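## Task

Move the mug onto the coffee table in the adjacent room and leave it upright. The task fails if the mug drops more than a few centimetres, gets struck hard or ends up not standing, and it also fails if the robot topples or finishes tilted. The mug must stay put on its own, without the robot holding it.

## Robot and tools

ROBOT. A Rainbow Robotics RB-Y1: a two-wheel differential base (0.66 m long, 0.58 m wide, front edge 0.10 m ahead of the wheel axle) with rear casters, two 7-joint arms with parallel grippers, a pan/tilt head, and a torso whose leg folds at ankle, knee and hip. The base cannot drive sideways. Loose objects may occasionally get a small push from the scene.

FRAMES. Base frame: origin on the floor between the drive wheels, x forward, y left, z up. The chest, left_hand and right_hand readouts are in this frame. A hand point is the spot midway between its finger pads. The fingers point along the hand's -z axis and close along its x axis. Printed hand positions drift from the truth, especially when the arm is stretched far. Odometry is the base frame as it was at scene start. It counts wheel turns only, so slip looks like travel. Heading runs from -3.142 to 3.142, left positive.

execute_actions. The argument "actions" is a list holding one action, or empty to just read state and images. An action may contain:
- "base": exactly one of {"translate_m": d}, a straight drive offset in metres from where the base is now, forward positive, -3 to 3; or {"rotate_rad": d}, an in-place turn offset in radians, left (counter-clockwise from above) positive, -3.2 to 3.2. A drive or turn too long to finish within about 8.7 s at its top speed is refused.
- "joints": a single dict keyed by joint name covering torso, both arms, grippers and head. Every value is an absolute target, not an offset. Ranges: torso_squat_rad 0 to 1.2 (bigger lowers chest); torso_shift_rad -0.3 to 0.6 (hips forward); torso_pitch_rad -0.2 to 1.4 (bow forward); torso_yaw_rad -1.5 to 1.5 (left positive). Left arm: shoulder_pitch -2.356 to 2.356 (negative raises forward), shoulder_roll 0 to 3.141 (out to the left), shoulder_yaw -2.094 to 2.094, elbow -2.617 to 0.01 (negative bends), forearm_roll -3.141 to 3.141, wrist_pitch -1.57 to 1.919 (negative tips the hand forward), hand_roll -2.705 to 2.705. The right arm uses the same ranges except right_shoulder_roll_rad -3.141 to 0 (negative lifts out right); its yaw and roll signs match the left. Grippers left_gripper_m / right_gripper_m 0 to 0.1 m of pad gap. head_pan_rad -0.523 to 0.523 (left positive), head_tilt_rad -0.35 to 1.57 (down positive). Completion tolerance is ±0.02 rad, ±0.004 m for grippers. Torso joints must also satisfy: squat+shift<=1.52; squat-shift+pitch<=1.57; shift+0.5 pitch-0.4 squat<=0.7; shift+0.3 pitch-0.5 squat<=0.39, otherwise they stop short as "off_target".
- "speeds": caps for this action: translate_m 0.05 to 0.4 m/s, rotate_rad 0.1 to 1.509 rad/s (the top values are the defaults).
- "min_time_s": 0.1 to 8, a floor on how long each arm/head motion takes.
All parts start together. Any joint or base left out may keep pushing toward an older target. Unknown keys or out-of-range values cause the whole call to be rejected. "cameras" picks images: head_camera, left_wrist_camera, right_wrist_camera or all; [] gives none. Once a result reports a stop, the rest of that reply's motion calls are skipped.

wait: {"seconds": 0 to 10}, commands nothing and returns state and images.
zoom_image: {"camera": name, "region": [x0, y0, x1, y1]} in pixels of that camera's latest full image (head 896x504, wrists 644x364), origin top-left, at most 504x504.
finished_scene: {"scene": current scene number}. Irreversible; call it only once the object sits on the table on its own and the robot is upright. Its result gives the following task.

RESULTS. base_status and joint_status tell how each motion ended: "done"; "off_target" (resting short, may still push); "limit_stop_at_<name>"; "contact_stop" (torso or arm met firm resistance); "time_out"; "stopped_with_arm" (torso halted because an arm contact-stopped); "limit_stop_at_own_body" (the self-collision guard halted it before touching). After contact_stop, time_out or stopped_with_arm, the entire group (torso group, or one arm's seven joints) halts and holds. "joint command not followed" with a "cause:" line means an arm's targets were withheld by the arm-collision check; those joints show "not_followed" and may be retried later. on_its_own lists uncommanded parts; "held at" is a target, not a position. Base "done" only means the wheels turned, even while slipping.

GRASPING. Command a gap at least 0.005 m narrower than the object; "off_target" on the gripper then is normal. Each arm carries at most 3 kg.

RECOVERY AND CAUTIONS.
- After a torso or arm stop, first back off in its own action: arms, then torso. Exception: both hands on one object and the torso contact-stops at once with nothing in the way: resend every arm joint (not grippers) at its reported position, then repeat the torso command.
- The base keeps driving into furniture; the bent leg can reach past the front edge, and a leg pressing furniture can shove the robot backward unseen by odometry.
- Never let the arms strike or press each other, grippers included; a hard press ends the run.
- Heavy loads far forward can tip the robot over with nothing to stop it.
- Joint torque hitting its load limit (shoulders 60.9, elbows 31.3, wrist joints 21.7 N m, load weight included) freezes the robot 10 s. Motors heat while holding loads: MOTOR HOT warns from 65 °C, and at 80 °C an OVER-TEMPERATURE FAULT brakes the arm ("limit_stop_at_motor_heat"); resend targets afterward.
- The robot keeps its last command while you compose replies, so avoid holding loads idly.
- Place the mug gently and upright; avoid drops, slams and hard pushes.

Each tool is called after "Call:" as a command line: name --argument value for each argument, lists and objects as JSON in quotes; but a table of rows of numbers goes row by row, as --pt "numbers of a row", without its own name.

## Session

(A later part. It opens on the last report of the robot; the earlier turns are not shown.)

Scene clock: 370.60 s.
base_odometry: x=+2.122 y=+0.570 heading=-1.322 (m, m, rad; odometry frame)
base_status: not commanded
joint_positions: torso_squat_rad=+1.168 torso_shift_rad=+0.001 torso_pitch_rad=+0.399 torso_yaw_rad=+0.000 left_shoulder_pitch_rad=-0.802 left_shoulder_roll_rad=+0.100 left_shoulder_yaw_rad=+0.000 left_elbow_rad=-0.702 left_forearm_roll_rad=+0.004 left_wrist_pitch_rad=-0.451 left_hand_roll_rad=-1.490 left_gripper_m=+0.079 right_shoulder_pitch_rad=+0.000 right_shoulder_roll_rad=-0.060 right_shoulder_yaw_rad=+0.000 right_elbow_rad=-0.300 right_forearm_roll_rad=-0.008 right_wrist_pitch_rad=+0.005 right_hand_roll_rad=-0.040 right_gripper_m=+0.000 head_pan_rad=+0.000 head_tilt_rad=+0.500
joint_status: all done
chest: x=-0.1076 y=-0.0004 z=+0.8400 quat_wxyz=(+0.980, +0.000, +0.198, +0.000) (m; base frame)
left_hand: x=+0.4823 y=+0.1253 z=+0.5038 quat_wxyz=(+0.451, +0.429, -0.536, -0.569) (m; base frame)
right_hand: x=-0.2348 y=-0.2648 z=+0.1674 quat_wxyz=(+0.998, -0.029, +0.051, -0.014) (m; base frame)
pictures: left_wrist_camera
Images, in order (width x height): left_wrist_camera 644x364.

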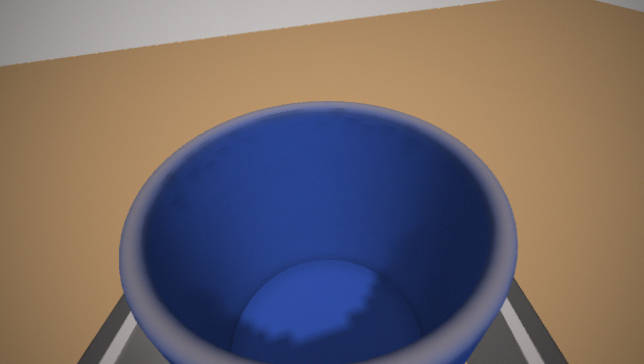

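Call:
execute_actions --actions '[{"joints":{"left_gripper_m":0.1}}]' --cameras '[]'

Call:
execute_actions --actions '[{"joints":{"torso_squat_rad":0.98}}]' --cameras '["head_camera","left_wrist_camera"]'

Scene clock: 378.30 s.
base_odometry: x=+2.122 y=+0.570 heading=-1.322 (m, m, rad; odometry frame)
base_status: not commanded
joint_positions: torso_squat_rad=+1.168 torso_shift_rad=+0.001 torso_pitch_rad=+0.400 torso_yaw_rad=+0.000 left_shoulder_pitch_rad=-0.800 left_shoulder_roll_rad=+0.100 left_shoulder_yaw_rad=+0.000 left_elbow_rad=-0.700 left_forearm_roll_rad=+0.004 left_wrist_pitch_rad=-0.450 left_hand_roll_rad=-1.490 left_gripper_m=+0.100 right_shoulder_pitch_rad=+0.000 right_shoulder_roll_rad=-0.060 right_shoulder_yaw_rad=+0.000 right_elbow_rad=-0.300 right_forearm_roll_rad=-0.008 right_wrist_pitch_rad=+0.005 right_hand_roll_rad=-0.040 right_gripper_m=+0.000 head_pan_rad=+0.000 head_tilt_rad=+0.500
joint_status: all done
chest: x=-0.1073 y=-0.0004 z=+0.8399 quat_wxyz=(+0.980, +0.000, +0.199, +0.000) (m; base frame)
left_hand: x=+0.4814 y=+0.1259 z=+0.5012 quat_wxyz=(+0.453, +0.428, -0.535, -0.571) (m; base frame)
right_hand: x=-0.2350 y=-0.2648 z=+0.1674 quat_wxyz=(+0.998, -0.029, +0.052, -0.014) (m; base frame)
pictures: none
No camera images: the call's "cameras" was empty. Leave "cameras" out to get every camera's image.

Scene clock: 379.70 s.
base_odometry: x=+2.122 y=+0.570 heading=-1.322 (m, m, rad; odometry frame)
base_status: not commanded
joint_positions: torso_squat_rad=+0.980 torso_shift_rad=+0.001 torso_pitch_rad=+0.400 torso_yaw_rad=+0.000 left_shoulder_pitch_rad=-0.800 left_shoulder_roll_rad=+0.100 left_shoulder_yaw_rad=+0.000 left_elbow_rad=-0.700 left_forearm_roll_rad=+0.004 left_wrist_pitch_rad=-0.450 left_hand_roll_rad=-1.490 left_gripper_m=+0.100 right_shoulder_pitch_rad=+0.000 right_shoulder_roll_rad=-0.060 right_shoulder_yaw_rad=+0.000 right_elbow_rad=-0.300 right_forearm_roll_rad=-0.008 right_wrist_pitch_rad=+0.005 right_hand_roll_rad=-0.040 right_gripper_m=+0.000 head_pan_rad=+0.000 head_tilt_rad=+0.500
joint_status: all done
chest: x=-0.1070 y=-0.0005 z=+0.9554 quat_wxyz=(+0.980, +0.000, +0.199, +0.000) (m; base frame)
left_hand: x=+0.4815 y=+0.1259 z=+0.6164 quat_wxyz=(+0.453, +0.428, -0.535, -0.571) (m; base frame)
right_hand: x=-0.2350 y=-0.2649 z=+0.2829 quat_wxyz=(+0.998, -0.029, +0.052, -0.014) (m; base frame)
pictures: head_camera, left_wrist_camera
Images, in order (width x height): head_camera 896x504, left_wrist_camera 644x364.

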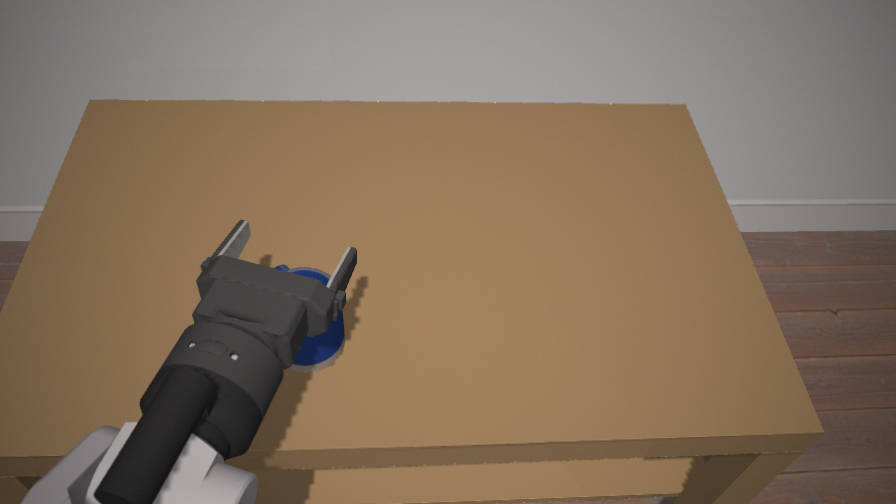

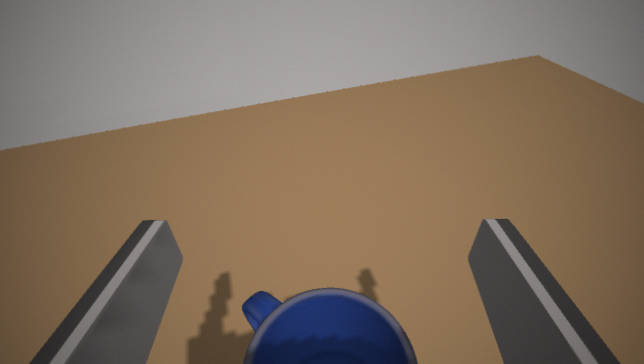

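Call:
finished_scene --scene 1

The scene is finished: the task was done.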